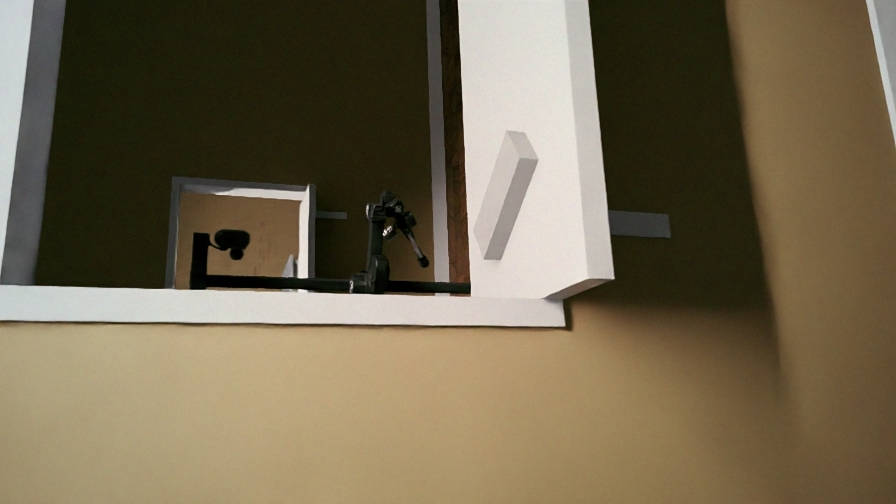

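Call:
{"method": "execute_actions", "body": {"actions": [{"r3":{"base":{"translate_m":0.61},"joints":{"lift_m":0.9,"wrist_yaw_rad":0.58,"gripper_m":0.14}}}], "cameras": []}}

Call:
{"method": "execute_actions", "body": {"actions": [{"r3":{"base":{"rotate_rad":2.34},"joints":{"lift_m":1.07,"wrist_pitch_rad":-1.3,"arm_m":0.25,"head_pan_rad":-1.4,"head_tilt_rad":-0.6}}}], "cameras": []}}

Call:
{"method": "execute_actions", "body": {"actions": [{"r3":{"joints":{"arm_m":0.46}}}], "cameras": ["r3_wrist_camera"]}}

Scene clock: 16.93 s.
r1.base_odometry: x=+0.000 y=+0.000 heading=+0.000 (m, m, rad; r1's odometry frame)
r1.turned_by_wheels: +0.000 (rad since the last result)
r1.turned_by_imu: +0.000 (rad since the last result)
r1.base_tilt: forward=+0.4 right=+0.9 (deg)
r1.lidar_m: 1.67 2.11 2.15 0.74 1.24 1.14 1.14 1.02 0.94 0.94 1.18 1.66
r1.head_depth_mm: 1582 1560 1549 1546 1526 1519 1512 / 1642 1633 1644 1628 1617 1601 1584 / 1682 1713 1710 1687 1693 1667 1661 / 1726 1786 1793 1772 1756 1744 1730 / 1741 1883 1882 1865 1834 1815 1822 / 1738 1967 1947 1947 1940 1921 1883 / 1545 2097 1857 - - 2005 1985
r1.base_status: not commanded
r1.joint_positions: lift_m=+0.345 arm_m=-0.002 wrist_yaw_rad=+2.931 wrist_pitch_rad=-0.611 wrist_roll_rad=+0.014 gripper_m=+0.037 head_pan_rad=-0.003 head_tilt_rad=-0.005
r1.joint_status: not commanded
r1.motor_effort: left_wheel=+1(1) right_wheel=+1(0) lift_m=+27(27) arm_m=+0(0) wrist_yaw_rad=+0(0) wrist_pitch_rad=+4(3) wrist_roll_rad=+0(0) gripper_m=+0(0) head_pan_rad=+0(0) head_tilt_rad=+1(1) (%)
r1.hand_pose: x=+0.0198 y=+0.0484 z=+0.3175 quat_wxyz=(+0.284, +0.697, +0.139, +0.644) (m; r1's base frame)
r1.wrist_depth_mm: - - - - - - - / - - 913 888 874 881 861 / 796 788 754 755 736 719 704 / 676 658 637 640 627 605 595 / 577 562 - 559 551 527 522 / 506 - - - 460 472 470 / 453 - - - 428 418 415
r2.base_odometry: x=+0.000 y=+0.000 heading=+0.000 (m, m, rad; r2's odometry frame)
r2.turned_by_wheels: +0.000 (rad since the last result)
r2.turned_by_imu: +0.002 (rad since the last result)
r2.base_tilt: forward=+0.6 right=-0.5 (deg)
r2.lidar_m: 1.42 1.41 1.52 2.24 2.32 1.82 1.46 1.45 1.56 2.34 2.43 1.80
r2.head_depth_mm: 1715 1715 1708 1678 1683 1672 1666 / 1630 1634 1626 1617 1596 1604 1599 / 1560 1554 1558 1560 1543 1524 1535 / 1508 1509 1492 - - 1453 1464 / 1443 1444 1437 - - 1424 1410 / 1396 1381 1379 - - 1359 1359 / 1337 1333 1345 - - 1317 1302
r2.base_status: not commanded
r2.joint_positions: lift_m=+0.586 arm_m=+0.003 wrist_yaw_rad=+2.916 wrist_pitch_rad=-0.569 wrist_roll_rad=-0.014 gripper_m=+0.037 head_pan_rad=-0.014 head_tilt_rad=-0.023
r2.joint_status: not commanded
r2.motor_effort: left_wheel=+0(0) right_wheel=+0(0) lift_m=+19(19) arm_m=+0(0) wrist_yaw_rad=+0(0) wrist_pitch_rad=+4(4) wrist_roll_rad=+0(1) gripper_m=+0(1) head_pan_rad=+0(1) head_tilt_rad=+1(1) (%)
r2.hand_pose: x=+0.0241 y=+0.0498 z=+0.5666 quat_wxyz=(+0.273, +0.692, +0.123, +0.657) (m; r2's base frame)
r2.wrist_depth_mm: - - - - - - - / - - - - - - - / - - - - - - - / - - - - - - - / 895 869 925 885 869 856 848 / 778 770 - 757 - 754 759 / 701 700 - 700 670 669 670
r3.base_odometry: x=+1.501 y=-0.582 heading=-0.370 (m, m, rad; r3's odometry frame)
r3.turned_by_wheels: +0.000 (rad since the last result)
r3.turned_by_imu: +0.005 (rad since the last result)
r3.base_tilt: forward=-0.8 right=-0.6 (deg)
r3.lidar_m: 0.62 0.53 0.53 0.62 1.01 2.05 2.39 1.39 1.99 1.70 2.71 1.07
r3.head_depth_mm: 3375 3537 3741 - 942 688 543 / 3254 3471 3630 3821 936 683 541 / 3190 3326 3548 3750 2668 678 538 / 3139 3382 3524 3637 2649 673 534 / 3069 - 3462 3487 2626 669 531 / 3002 3097 3305 3359 2300 664 529 / 2938 3071 3260 3394 2607 614 526
r3.base_status: done
r3.joint_positions: lift_m=+0.900 arm_m=-0.002 wrist_yaw_rad=+0.582 wrist_pitch_rad=-0.419 wrist_roll_rad=+0.004 gripper_m=+0.140 head_pan_rad=+0.543 head_tilt_rad=-0.309
r3.joint_status: all done
r3.motor_effort: left_wheel=+0(7) right_wheel=-1(5) lift_m=+37(37) arm_m=-1(1) wrist_yaw_rad=-1(3) wrist_pitch_rad=+8(8) wrist_roll_rad=+0(0) gripper_m=+0(83) head_pan_rad=+2(3) head_tilt_rad=+6(6) (%)
r3.hand_pose: x=+0.1017 y=-0.3308 z=+0.9123 quat_wxyz=(+0.704, +0.339, -0.622, +0.056) (m; r3's base frame)
r3.wrist_depth_mm: - - - - - - - / - - - - - - - / - - - - - - - / - - - - - - - / - - - - - - - / 969 - - - - - - / 981 - - - - - -
pictures: none
No camera images: the call's "cameras" was empty. Leave "cameras" out to get every camera's image.

Scene clock: 21.57 s.
r1.base_odometry: x=+0.000 y=+0.000 heading=+0.000 (m, m, rad; r1's odometry frame)
r1.turned_by_wheels: +0.000 (rad since the last result)
r1.turned_by_imu: +0.000 (rad since the last result)
r1.base_tilt: forward=+0.4 right=+1.0 (deg)
r1.lidar_m: 1.67 2.13 2.15 0.74 1.24 1.14 1.15 1.02 0.94 0.95 1.18 1.66
r1.head_depth_mm: 1592 1559 1546 1540 1522 1515 1510 / 1632 1657 1626 1616 1600 1591 1596 / 1704 1721 1708 1694 1684 1666 1667 / 1727 1792 1782 1781 1759 1756 1729 / 1749 1877 1865 1838 1855 1814 1828 / 1743 1988 1940 1966 1923 1926 1913 / 1534 2084 1852 - - 2018 2015
r1.base_status: not commanded
r1.joint_positions: lift_m=+0.345 arm_m=-0.002 wrist_yaw_rad=+2.931 wrist_pitch_rad=-0.611 wrist_roll_rad=+0.014 gripper_m=+0.037 head_pan_rad=-0.003 head_tilt_rad=-0.005
r1.joint_status: not commanded
r1.motor_effort: left_wheel=+1(1) right_wheel=+0(0) lift_m=+27(27) arm_m=+0(1) wrist_yaw_rad=+0(0) wrist_pitch_rad=+4(4) wrist_roll_rad=+0(0) gripper_m=+0(0) head_pan_rad=+0(0) head_tilt_rad=+1(1) (%)
r1.hand_pose: x=+0.0198 y=+0.0484 z=+0.3175 quat_wxyz=(+0.284, +0.697, +0.139, +0.644) (m; r1's base frame)
r1.wrist_depth_mm: - - - - - - - / - - 933 888 907 860 842 / 793 787 773 745 738 705 708 / 669 645 652 627 625 597 592 / 577 564 - 561 552 531 526 / 503 - - - 468 471 461 / 450 - - - 432 422 416
r2.base_odometry: x=+0.000 y=+0.000 heading=+0.000 (m, m, rad; r2's odometry frame)
r2.turned_by_wheels: +0.000 (rad since the last result)
r2.turned_by_imu: +0.001 (rad since the last result)
r2.base_tilt: forward=+0.6 right=-0.6 (deg)
r2.lidar_m: 1.42 1.41 1.51 2.24 2.32 1.81 1.47 1.45 1.56 2.34 2.43 1.81
r2.head_depth_mm: 1713 1695 1707 1677 1697 1665 1656 / 1636 1615 1613 1613 1603 1598 1601 / 1567 1566 1555 1561 1567 1532 1533 / 1504 1496 1496 - - 1466 1452 / 1444 1431 1447 - - 1427 1402 / 1390 1386 1383 - - 1361 1357 / 1344 1339 1335 - - 1317 1304
r2.base_status: not commanded
r2.joint_positions: lift_m=+0.586 arm_m=+0.003 wrist_yaw_rad=+2.916 wrist_pitch_rad=-0.569 wrist_roll_rad=-0.014 gripper_m=+0.037 head_pan_rad=-0.014 head_tilt_rad=-0.023
r2.joint_status: not commanded
r2.motor_effort: left_wheel=+0(0) right_wheel=-1(0) lift_m=+19(20) arm_m=+0(0) wrist_yaw_rad=+0(0) wrist_pitch_rad=+4(4) wrist_roll_rad=-1(0) gripper_m=+0(1) head_pan_rad=+0(0) head_tilt_rad=+1(1) (%)
r2.hand_pose: x=+0.0241 y=+0.0498 z=+0.5666 quat_wxyz=(+0.273, +0.692, +0.123, +0.657) (m; r2's base frame)
r2.wrist_depth_mm: - - - - - - - / - - - - - - - / - - - - - - - / - - - - 989 - 975 / 902 887 893 864 882 858 848 / 774 778 - 754 - 757 753 / 695 687 - 696 672 676 670
r3.base_odometry: x=+1.501 y=-0.582 heading=+1.970 (m, m, rad; r3's odometry frame)
r3.turned_by_wheels: +2.340 (rad since the last result)
r3.turned_by_imu: +2.363 (rad since the last result)
r3.base_tilt: forward=-1.2 right=-0.6 (deg)
r3.lidar_m: 2.05 2.13 1.39 1.42 1.69 2.81 2.08 0.76 0.55 0.53 0.56 0.76
r3.head_depth_mm: - - - 753 611 521 847 / 2961 3186 - 719 608 528 876 / 3027 3282 2833 726 599 540 905 / 3057 3325 3053 732 583 791 941 / 3081 3341 3080 758 598 815 977 / 552 586 626 671 595 840 1010 / 460 501 561 636 715 868 1048
r3.base_status: done
r3.joint_positions: lift_m=+1.070 arm_m=+0.250 wrist_yaw_rad=+0.580 wrist_pitch_rad=-1.299 wrist_roll_rad=+0.004 gripper_m=+0.140 head_pan_rad=-1.393 head_tilt_rad=-0.593
r3.joint_status: all done
r3.motor_effort: left_wheel=-1(5) right_wheel=+1(5) lift_m=+37(31) arm_m=+3(5) wrist_yaw_rad=+1(2) wrist_pitch_rad=+0(6) wrist_roll_rad=+1(1) gripper_m=+0(0) head_pan_rad=-2(32) head_tilt_rad=-5(35) (%)
r3.hand_pose: x=+0.0033 y=-0.4329 z=+0.9553 quat_wxyz=(+0.661, +0.570, -0.418, -0.251) (m; r3's base frame)
r3.wrist_depth_mm: - 263 266 266 237 272 276 / - 258 261 261 233 271 271 / - 256 259 259 232 265 266 / - 252 255 257 259 262 264 / - - 253 254 256 259 260 / - - - 252 252 - 256 / - - - - 249 251 254
pictures: none
No camera images: the call's "cameras" was empty. Leave "cameras" out to get every camera's image.

Scene clock: 24.37 s.
r1.base_odometry: x=+0.000 y=+0.000 heading=+0.000 (m, m, rad; r1's odometry frame)
r1.turned_by_wheels: +0.000 (rad since the last result)
r1.turned_by_imu: +0.000 (rad since the last result)
r1.base_tilt: forward=+0.4 right=+0.9 (deg)
r1.lidar_m: 1.67 2.13 2.15 0.74 1.24 1.14 1.15 1.02 0.94 0.95 1.18 1.66
r1.head_depth_mm: 1587 1565 1560 1539 1522 1520 1512 / 1638 1653 1628 1623 1617 1597 1596 / 1685 1725 1703 1699 1683 1663 1664 / 1734 1789 1785 1763 1738 1732 1723 / 1730 1875 1884 1859 1831 1822 1822 / 1734 1971 1952 1926 1918 1917 1903 / 1543 2124 1845 - - 2025 2014
r1.base_status: not commanded
r1.joint_positions: lift_m=+0.345 arm_m=-0.002 wrist_yaw_rad=+2.931 wrist_pitch_rad=-0.611 wrist_roll_rad=+0.014 gripper_m=+0.037 head_pan_rad=-0.003 head_tilt_rad=-0.005
r1.joint_status: not commanded
r1.motor_effort: left_wheel=+1(0) right_wheel=+0(0) lift_m=+27(27) arm_m=+0(0) wrist_yaw_rad=+0(0) wrist_pitch_rad=+3(4) wrist_roll_rad=+0(0) gripper_m=+0(0) head_pan_rad=+0(0) head_tilt_rad=+1(0) (%)
r1.hand_pose: x=+0.0198 y=+0.0484 z=+0.3175 quat_wxyz=(+0.284, +0.697, +0.139, +0.644) (m; r1's base frame)
r1.wrist_depth_mm: - - - - - - - / 994 - 974 855 891 880 839 / 788 778 755 756 731 727 708 / 673 646 649 633 624 618 596 / 573 570 - 563 544 526 521 / 502 - - - 465 468 462 / 451 - - - 427 421 417
r2.base_odometry: x=+0.000 y=+0.000 heading=+0.000 (m, m, rad; r2's odometry frame)
r2.turned_by_wheels: +0.000 (rad since the last result)
r2.turned_by_imu: +0.001 (rad since the last result)
r2.base_tilt: forward=+0.6 right=-0.5 (deg)
r2.lidar_m: 1.43 1.41 1.52 2.25 2.32 1.82 1.46 1.45 1.56 2.34 2.43 1.81
r2.head_depth_mm: 1709 1706 1702 1687 1668 1666 1658 / 1631 1636 1635 1606 1605 1593 1605 / 1567 1562 1539 1556 1554 1531 1525 / 1500 1502 1485 - - 1460 1464 / 1441 1442 1445 - - 1426 1408 / 1384 1381 1391 - - 1365 1355 / 1340 1329 1337 - - 1326 1310
r2.base_status: not commanded
r2.joint_positions: lift_m=+0.586 arm_m=+0.003 wrist_yaw_rad=+2.916 wrist_pitch_rad=-0.569 wrist_roll_rad=-0.014 gripper_m=+0.037 head_pan_rad=-0.014 head_tilt_rad=-0.023
r2.joint_status: not commanded
r2.motor_effort: left_wheel=+0(0) right_wheel=+0(0) lift_m=+19(19) arm_m=+0(0) wrist_yaw_rad=+1(0) wrist_pitch_rad=+4(4) wrist_roll_rad=-1(0) gripper_m=+0(0) head_pan_rad=+0(1) head_tilt_rad=+1(1) (%)
r2.hand_pose: x=+0.0241 y=+0.0498 z=+0.5666 quat_wxyz=(+0.273, +0.692, +0.123, +0.657) (m; r2's base frame)
r2.wrist_depth_mm: - - - - - - - / - - - - - - - / - - - - - - - / - - - - - - - / 887 887 912 883 893 843 847 / 780 773 - 752 - 756 748 / 697 685 - 695 677 673 667
r3.base_odometry: x=+1.501 y=-0.582 heading=+1.970 (m, m, rad; r3's odometry frame)
r3.turned_by_wheels: +0.000 (rad since the last result)
r3.turned_by_imu: +0.001 (rad since the last result)
r3.base_tilt: forward=-1.1 right=-0.3 (deg)
r3.lidar_m: 2.05 2.13 1.40 1.42 1.69 2.82 2.09 0.75 0.55 0.53 0.56 0.76
r3.head_depth_mm: - 2519 3004 782 612 521 848 / 2949 3143 2925 777 609 529 874 / 2984 3262 3206 728 602 539 905 / 3067 3358 3056 709 601 790 938 / 3097 3381 3056 757 598 815 972 / 552 585 625 671 596 842 1012 / 460 502 562 636 713 866 1053
r3.base_status: not commanded
r3.joint_positions: lift_m=+1.070 arm_m=+0.460 wrist_yaw_rad=+0.580 wrist_pitch_rad=-1.300 wrist_roll_rad=+0.004 gripper_m=+0.140 head_pan_rad=-1.393 head_tilt_rad=-0.593
r3.joint_status: all done
r3.motor_effort: left_wheel=-1(1) right_wheel=+1(1) lift_m=+37(38) arm_m=+3(4) wrist_yaw_rad=+1(1) wrist_pitch_rad=+0(0) wrist_roll_rad=+1(1) gripper_m=+0(0) head_pan_rad=-3(2) head_tilt_rad=-5(5) (%)
r3.hand_pose: x=+0.0033 y=-0.6428 z=+0.9552 quat_wxyz=(+0.661, +0.570, -0.418, -0.251) (m; r3's base frame)
r3.wrist_depth_mm: 240 262 265 269 - - - / 256 259 261 265 267 - - / 252 254 226 259 262 266 - / 250 252 223 256 258 259 263 / 247 247 220 252 256 259 260 / 244 - 217 249 251 - 256 / 241 241 214 248 248 249 251
pictures: r3_wrist_camera
camera_calibration (this result's frames):
r3_wrist_camera: T_world_to_cam=[[-0.835106, -0.54917, 0.0317758, -0.388297], [-0.549447, 0.829949, -0.0964028, 0.656425], [0.0265693, -0.0979657, -0.994835, 1.05113], [0, 0, 0, 1]] pos_world=[0.00847395, -0.655065, 1.12132]
Images, in order (width x height): r3_wrist_camera 644x364.

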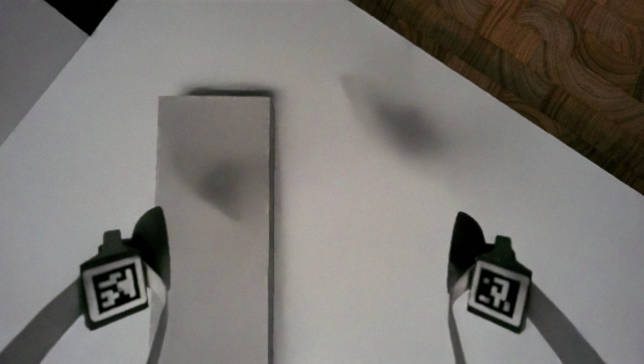

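Call:
{"method": "execute_actions", "body": {"actions": [{"r3":{"base":{"translate_m":0.051},"joints":{"arm_m":0.419,"lift_m":1.04,"gripper_m":0.13}}}], "cameras": ["r3_wrist_camera"]}}

Scene clock: 27.17 s.
r1.base_odometry: x=+0.000 y=+0.000 heading=+0.000 (m, m, rad; r1's odometry frame)
r1.turned_by_wheels: +0.000 (rad since the last result)
r1.turned_by_imu: +0.000 (rad since the last result)
r1.base_tilt: forward=+0.4 right=+0.9 (deg)
r1.lidar_m: 1.67 2.12 2.15 0.74 1.24 1.14 1.15 1.02 0.94 0.95 1.18 1.66
r1.head_depth_mm: 1579 1567 1549 1528 1528 1525 1509 / 1647 1630 1626 1630 1621 1593 1605 / 1679 1724 1702 1703 1686 1667 1662 / 1751 1797 1794 1758 1770 1739 1741 / 1733 1879 1866 1853 1837 1835 1820 / 1746 1975 1960 1948 1940 1928 1882 / 1541 2069 1856 - - 2019 1996
r1.base_status: not commanded
r1.joint_positions: lift_m=+0.345 arm_m=-0.002 wrist_yaw_rad=+2.931 wrist_pitch_rad=-0.611 wrist_roll_rad=+0.014 gripper_m=+0.037 head_pan_rad=-0.003 head_tilt_rad=-0.005
r1.joint_status: not commanded
r1.motor_effort: left_wheel=+0(0) right_wheel=-1(1) lift_m=+27(27) arm_m=+0(0) wrist_yaw_rad=+0(0) wrist_pitch_rad=+4(4) wrist_roll_rad=+0(0) gripper_m=+0(0) head_pan_rad=+0(0) head_tilt_rad=+1(0) (%)
r1.hand_pose: x=+0.0198 y=+0.0484 z=+0.3175 quat_wxyz=(+0.284, +0.697, +0.139, +0.644) (m; r1's base frame)
r1.wrist_depth_mm: - - - - - - - / 986 - 977 875 894 862 833 / 809 797 748 741 727 714 706 / 674 652 647 637 610 604 601 / 577 575 - 558 552 525 520 / 495 - - - 468 466 466 / 454 - - - 428 423 410
r2.base_odometry: x=+0.000 y=+0.000 heading=+0.000 (m, m, rad; r2's odometry frame)
r2.turned_by_wheels: +0.000 (rad since the last result)
r2.turned_by_imu: +0.001 (rad since the last result)
r2.base_tilt: forward=+0.6 right=-0.5 (deg)
r2.lidar_m: 1.42 1.41 1.52 2.24 2.32 1.82 1.47 1.45 1.56 2.34 2.43 1.81
r2.head_depth_mm: 1701 1703 1687 1675 1672 1666 1662 / 1638 1620 1626 1616 1613 1608 1578 / 1558 1543 1555 1565 1548 1539 1525 / 1500 1507 1490 - - 1461 1467 / 1446 1443 1438 - - 1424 1412 / 1391 1382 1385 - - 1363 1352 / 1336 1341 1334 - - 1313 1319
r2.base_status: not commanded
r2.joint_positions: lift_m=+0.586 arm_m=+0.003 wrist_yaw_rad=+2.916 wrist_pitch_rad=-0.569 wrist_roll_rad=-0.014 gripper_m=+0.037 head_pan_rad=-0.014 head_tilt_rad=-0.023
r2.joint_status: not commanded
r2.motor_effort: left_wheel=+0(1) right_wheel=+0(1) lift_m=+18(19) arm_m=+0(0) wrist_yaw_rad=+0(0) wrist_pitch_rad=+4(4) wrist_roll_rad=+0(0) gripper_m=+0(0) head_pan_rad=+1(0) head_tilt_rad=+1(1) (%)
r2.hand_pose: x=+0.0241 y=+0.0498 z=+0.5666 quat_wxyz=(+0.273, +0.692, +0.123, +0.657) (m; r2's base frame)
r2.wrist_depth_mm: - - - - - - - / - - - - - - - / - - - - - - - / - - - - 987 - 999 / 894 887 902 865 879 852 861 / 781 778 - 770 - 757 754 / 691 687 - 686 679 668 666
r3.base_odometry: x=+1.481 y=-0.535 heading=+1.970 (m, m, rad; r3's odometry frame)
r3.turned_by_wheels: +0.000 (rad since the last result)
r3.turned_by_imu: +0.001 (rad since the last result)
r3.base_tilt: forward=-1.2 right=-0.5 (deg)
r3.lidar_m: 2.00 2.08 2.37 1.38 1.72 2.87 2.08 0.75 0.56 0.53 0.55 0.76
r3.head_depth_mm: 2841 - 3011 780 613 521 847 / 2935 3195 - 748 599 529 876 / 3001 3272 3115 703 604 540 905 / 3074 3319 3073 761 602 792 939 / 572 616 675 703 598 815 972 / 451 495 547 620 683 842 1010 / 460 509 566 641 739 864 1049
r3.base_status: done
r3.joint_positions: lift_m=+1.040 arm_m=+0.419 wrist_yaw_rad=+0.580 wrist_pitch_rad=-1.300 wrist_roll_rad=+0.004 gripper_m=+0.130 head_pan_rad=-1.393 head_tilt_rad=-0.593
r3.joint_status: all done
r3.motor_effort: left_wheel=-1(2) right_wheel=+1(6) lift_m=+29(28) arm_m=-4(3) wrist_yaw_rad=+0(1) wrist_pitch_rad=+0(0) wrist_roll_rad=+1(1) gripper_m=+0(47) head_pan_rad=-3(2) head_tilt_rad=-6(5) (%)
r3.hand_pose: x=+0.0033 y=-0.6024 z=+0.9255 quat_wxyz=(+0.661, +0.570, -0.418, -0.251) (m; r3's base frame)
r3.wrist_depth_mm: 182 227 234 237 238 242 - / 199 230 230 200 235 238 239 / 223 226 228 198 233 233 236 / 221 224 223 195 229 231 233 / 219 220 220 192 226 228 229 / 216 - 218 191 223 226 226 / 214 215 215 187 218 221 224
pictures: r3_wrist_camera
camera_calibration (this result's frames):
r3_wrist_camera: T_world_to_cam=[[-0.835102, -0.549177, 0.0317756, -0.365177], [-0.549456, 0.829951, -0.0963342, 0.619962], [0.0265324, -0.0979081, -0.994842, 1.02557], [0, 0, 0, 1]] pos_world=[0.00847097, -0.614673, 1.09161]
Images, in order (width x height): r3_wrist_camera 644x364.

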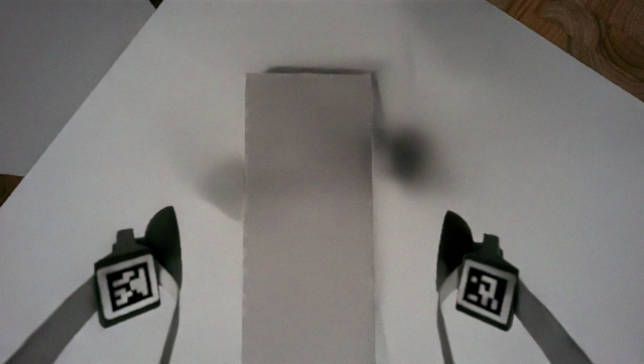

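Want top depth ≈149 → lift 0.994.

Call:
{"method": "execute_actions", "body": {"actions": [{"r3":{"joints":{"lift_m":0.994,"gripper_m":0.105}}}], "cameras": []}}

Call:
{"method": "execute_actions", "body": {"actions": [{"r3":{"joints":{"gripper_m":-0.05,"head_pan_rad":1.5}}}], "cameras": ["r3_wrist_camera","r3_nav_camera"]}}

Scene clock: 28.77 s.
r1.base_odometry: x=+0.000 y=+0.000 heading=+0.000 (m, m, rad; r1's odometry frame)
r1.turned_by_wheels: +0.000 (rad since the last result)
r1.turned_by_imu: +0.000 (rad since the last result)
r1.base_tilt: forward=+0.4 right=+0.9 (deg)
r1.lidar_m: 1.67 2.12 2.15 0.74 1.24 1.14 1.15 1.02 0.94 0.95 1.18 1.66
r1.head_depth_mm: 1588 1563 1546 1528 1530 1511 1519 / 1640 1634 1645 1620 1614 1591 1601 / 1686 1722 1700 1694 1693 1650 1661 / 1741 1798 1787 1770 1748 1735 1735 / 1748 1907 1867 1851 1839 1828 1815 / 1728 1980 1932 1954 1907 1917 1891 / 1539 2077 1858 - - 2041 2009
r1.base_status: not commanded
r1.joint_positions: lift_m=+0.345 arm_m=-0.002 wrist_yaw_rad=+2.931 wrist_pitch_rad=-0.611 wrist_roll_rad=+0.014 gripper_m=+0.037 head_pan_rad=-0.003 head_tilt_rad=-0.005
r1.joint_status: not commanded
r1.motor_effort: left_wheel=+0(0) right_wheel=+1(0) lift_m=+27(27) arm_m=+0(1) wrist_yaw_rad=+0(0) wrist_pitch_rad=+4(4) wrist_roll_rad=+0(0) gripper_m=+0(1) head_pan_rad=+0(0) head_tilt_rad=+0(1) (%)
r1.hand_pose: x=+0.0198 y=+0.0484 z=+0.3175 quat_wxyz=(+0.284, +0.697, +0.139, +0.644) (m; r1's base frame)
r1.wrist_depth_mm: - - - - - - - / 966 - 952 898 894 872 832 / 838 802 760 730 736 724 698 / 672 649 654 630 628 609 605 / 584 561 - 565 548 539 516 / 506 - - - 464 461 468 / 447 - - - 425 420 419
r2.base_odometry: x=+0.000 y=+0.000 heading=+0.000 (m, m, rad; r2's odometry frame)
r2.turned_by_wheels: +0.000 (rad since the last result)
r2.turned_by_imu: +0.000 (rad since the last result)
r2.base_tilt: forward=+0.6 right=-0.5 (deg)
r2.lidar_m: 1.42 1.41 1.52 2.24 2.32 1.82 1.47 1.45 1.56 2.34 2.43 1.81
r2.head_depth_mm: 1711 1706 1689 1703 1682 1687 1652 / 1640 1644 1622 1605 1615 1596 1588 / 1581 1562 1560 1557 1550 1533 1526 / 1503 1508 1499 - - 1456 1460 / 1434 1430 1441 - - 1432 1415 / 1390 1386 1390 - - 1367 1354 / 1335 1331 1330 - - 1328 1307
r2.base_status: not commanded
r2.joint_positions: lift_m=+0.586 arm_m=+0.003 wrist_yaw_rad=+2.916 wrist_pitch_rad=-0.569 wrist_roll_rad=-0.014 gripper_m=+0.037 head_pan_rad=-0.014 head_tilt_rad=-0.023
r2.joint_status: not commanded
r2.motor_effort: left_wheel=+1(0) right_wheel=+0(0) lift_m=+19(19) arm_m=+0(0) wrist_yaw_rad=+0(0) wrist_pitch_rad=+4(4) wrist_roll_rad=+0(0) gripper_m=+0(0) head_pan_rad=+0(0) head_tilt_rad=+1(1) (%)
r2.hand_pose: x=+0.0241 y=+0.0498 z=+0.5666 quat_wxyz=(+0.273, +0.692, +0.123, +0.657) (m; r2's base frame)
r2.wrist_depth_mm: - - - - - - - / - - - - - - - / - - - - - - - / - - - - - - 996 / 892 880 904 871 891 857 847 / 772 772 - 765 - 753 751 / 691 689 - 698 678 683 671
r3.base_odometry: x=+1.481 y=-0.535 heading=+1.970 (m, m, rad; r3's odometry frame)
r3.turned_by_wheels: +0.000 (rad since the last result)
r3.turned_by_imu: +0.000 (rad since the last result)
r3.base_tilt: forward=-1.1 right=-0.6 (deg)
r3.lidar_m: 2.00 2.08 2.37 1.38 1.72 2.86 2.08 0.75 0.55 0.53 0.56 0.76
r3.head_depth_mm: 2960 - 3016 781 612 522 847 / 2983 3194 - 722 598 530 877 / 2994 3265 2966 714 604 540 906 / 3040 3343 3083 761 602 791 938 / 572 615 674 705 597 814 975 / 452 496 548 620 677 839 1010 / 461 509 568 642 737 867 1049
r3.base_status: not commanded
r3.joint_positions: lift_m=+0.994 arm_m=+0.419 wrist_yaw_rad=+0.580 wrist_pitch_rad=-1.300 wrist_roll_rad=+0.004 gripper_m=+0.105 head_pan_rad=-1.393 head_tilt_rad=-0.593
r3.joint_status: all done
r3.motor_effort: left_wheel=-1(2) right_wheel=+1(1) lift_m=+25(32) arm_m=-3(3) wrist_yaw_rad=+1(1) wrist_pitch_rad=+0(0) wrist_roll_rad=+0(0) gripper_m=-1(79) head_pan_rad=-2(2) head_tilt_rad=-5(5) (%)
r3.hand_pose: x=+0.0033 y=-0.6023 z=+0.8797 quat_wxyz=(+0.661, +0.570, -0.418, -0.251) (m; r3's base frame)
r3.wrist_depth_mm: 181 186 187 190 191 193 194 / 182 184 154 154 189 190 192 / 180 180 152 152 186 188 190 / 177 179 150 150 183 185 187 / 175 177 147 148 180 182 185 / 173 - 145 146 147 181 181 / 171 172 144 144 175 177 179
pictures: none
No camera images: the call's "cameras" was empty. Leave "cameras" out to get every camera's image.

Scene clock: 30.80 s.
r1.base_odometry: x=+0.000 y=+0.000 heading=+0.000 (m, m, rad; r1's odometry frame)
r1.turned_by_wheels: +0.000 (rad since the last result)
r1.turned_by_imu: +0.000 (rad since the last result)
r1.base_tilt: forward=+0.5 right=+0.9 (deg)
r1.lidar_m: 1.67 2.12 2.15 0.74 1.24 1.14 1.15 1.02 0.94 0.95 1.18 1.66
r1.head_depth_mm: 1581 1561 1542 1540 1528 1524 1505 / 1643 1650 1645 1627 1607 1599 1587 / 1699 1720 1702 1680 1685 1667 1658 / 1745 1784 1777 1766 1761 1734 1743 / 1742 1895 1865 1853 1843 1842 1796 / 1738 1980 1946 1955 1937 1921 1906 / 1543 2082 1859 - - 2008 1992
r1.base_status: not commanded
r1.joint_positions: lift_m=+0.345 arm_m=-0.002 wrist_yaw_rad=+2.931 wrist_pitch_rad=-0.611 wrist_roll_rad=+0.014 gripper_m=+0.037 head_pan_rad=-0.003 head_tilt_rad=-0.005
r1.joint_status: not commanded
r1.motor_effort: left_wheel=+0(1) right_wheel=+0(0) lift_m=+27(27) arm_m=+0(0) wrist_yaw_rad=+0(0) wrist_pitch_rad=+4(4) wrist_roll_rad=+0(0) gripper_m=+0(0) head_pan_rad=+0(0) head_tilt_rad=+1(0) (%)
r1.hand_pose: x=+0.0198 y=+0.0484 z=+0.3175 quat_wxyz=(+0.284, +0.697, +0.139, +0.644) (m; r1's base frame)
r1.wrist_depth_mm: - - - - - - - / 992 - 948 892 890 883 848 / 798 776 758 745 741 721 705 / 662 662 644 636 618 623 611 / 567 563 - 555 545 523 519 / 508 - - - 463 464 459 / 457 - - - 429 420 414
r2.base_odometry: x=+0.000 y=+0.000 heading=+0.000 (m, m, rad; r2's odometry frame)
r2.turned_by_wheels: +0.000 (rad since the last result)
r2.turned_by_imu: +0.000 (rad since the last result)
r2.base_tilt: forward=+0.7 right=-0.4 (deg)
r2.lidar_m: 1.43 1.41 1.52 2.24 2.32 1.82 1.47 1.45 1.56 2.33 2.43 1.81
r2.head_depth_mm: 1708 1697 1693 1689 1680 1670 1649 / 1624 1619 1613 1611 1601 1591 1583 / 1569 1569 1559 1564 1549 1533 1528 / 1503 1484 1490 - - 1453 1465 / 1447 1441 1424 - - 1422 1415 / 1397 1385 1388 - - 1359 1359 / 1337 1328 1337 - - 1320 1305
r2.base_status: not commanded
r2.joint_positions: lift_m=+0.586 arm_m=+0.003 wrist_yaw_rad=+2.916 wrist_pitch_rad=-0.569 wrist_roll_rad=-0.014 gripper_m=+0.037 head_pan_rad=-0.014 head_tilt_rad=-0.023
r2.joint_status: not commanded
r2.motor_effort: left_wheel=+0(0) right_wheel=+0(0) lift_m=+18(19) arm_m=-1(0) wrist_yaw_rad=-1(0) wrist_pitch_rad=+4(4) wrist_roll_rad=-1(1) gripper_m=+1(1) head_pan_rad=+0(1) head_tilt_rad=+1(1) (%)
r2.hand_pose: x=+0.0241 y=+0.0498 z=+0.5666 quat_wxyz=(+0.273, +0.692, +0.123, +0.657) (m; r2's base frame)
r2.wrist_depth_mm: - - - - - - - / - - - - - - - / - - - - - - - / - - - - - - 985 / 904 879 899 870 883 864 843 / 784 776 - 746 - 759 740 / 696 704 - 694 671 678 667
r3.base_odometry: x=+1.481 y=-0.535 heading=+1.970 (m, m, rad; r3's odometry frame)
r3.turned_by_wheels: +0.000 (rad since the last result)
r3.turned_by_imu: +0.000 (rad since the last result)
r3.base_tilt: forward=-1.3 right=-0.6 (deg)
r3.lidar_m: 2.00 2.08 2.37 1.38 1.72 2.86 2.08 0.76 0.55 0.53 0.55 0.76
r3.head_depth_mm: 2006 2195 2421 2310 1829 1509 1282 / 1969 2175 2429 2330 1817 1498 1273 / 1970 2104 1459 2137 1752 1481 1271 / 1948 2048 1522 2211 1812 1489 1272 / 1941 2040 1504 2186 1780 1465 1259 / 1925 2029 1492 2165 1771 1474 1255 / 1913 2014 1472 2165 1763 1452 1249
r3.base_status: not commanded
r3.joint_positions: lift_m=+0.994 arm_m=+0.419 wrist_yaw_rad=+0.580 wrist_pitch_rad=-1.301 wrist_roll_rad=+0.004 gripper_m=-0.048 head_pan_rad=+1.493 head_tilt_rad=-0.593
r3.joint_status: all done
r3.motor_effort: left_wheel=-1(2) right_wheel=+0(2) lift_m=+32(33) arm_m=-3(3) wrist_yaw_rad=+1(1) wrist_pitch_rad=+1(4) wrist_roll_rad=+1(1) gripper_m=-42(100) head_pan_rad=+3(35) head_tilt_rad=-6(5) (%)
r3.hand_pose: x=+0.0030 y=-0.6019 z=+0.8794 quat_wxyz=(+0.661, +0.571, -0.418, -0.251) (m; r3's base frame)
r3.wrist_depth_mm: 181 185 187 187 189 191 193 / 181 182 152 152 187 188 190 / 179 178 149 149 184 186 187 / 176 177 147 147 183 183 185 / 174 175 144 145 179 181 182 / 172 173 142 143 144 178 180 / 170 171 141 140 175 177 178
pictures: r3_nav_camera (sideways: a quarter turn counterclockwise sets it upright), r3_wrist_camera
camera_calibration (this result's frames):
r3_nav_camera: T_world_to_cam=[[0.0932322, 0.57115, 0.815534, -1.01503], [0.993176, -0.110988, -0.035811, 0.0893487], [0.0700612, 0.813307, -0.577601, 0.712388], [0, 0, 0, 1]] pos_world=[-0.0440165, 0.0102596, 1.24246]
r3_wrist_camera: T_world_to_cam=[[-0.835006, -0.549323, 0.0317719, -0.363741], [-0.549647, 0.830032, -0.0945278, 0.613446], [0.0255546, -0.0963946, -0.995015, 0.980773], [0, 0, 0, 1]] pos_world=[0.00839004, -0.614449, 1.04543]
Images, in order (width x height): r3_nav_camera 672x504, r3_wrist_camera 644x364.

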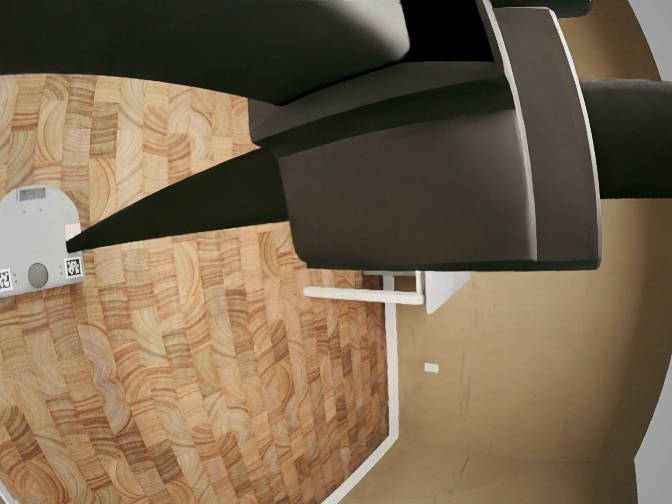

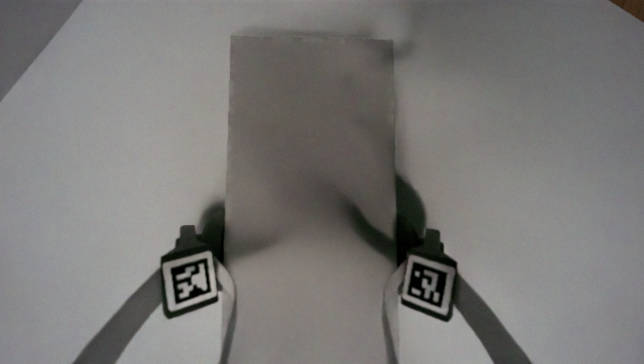

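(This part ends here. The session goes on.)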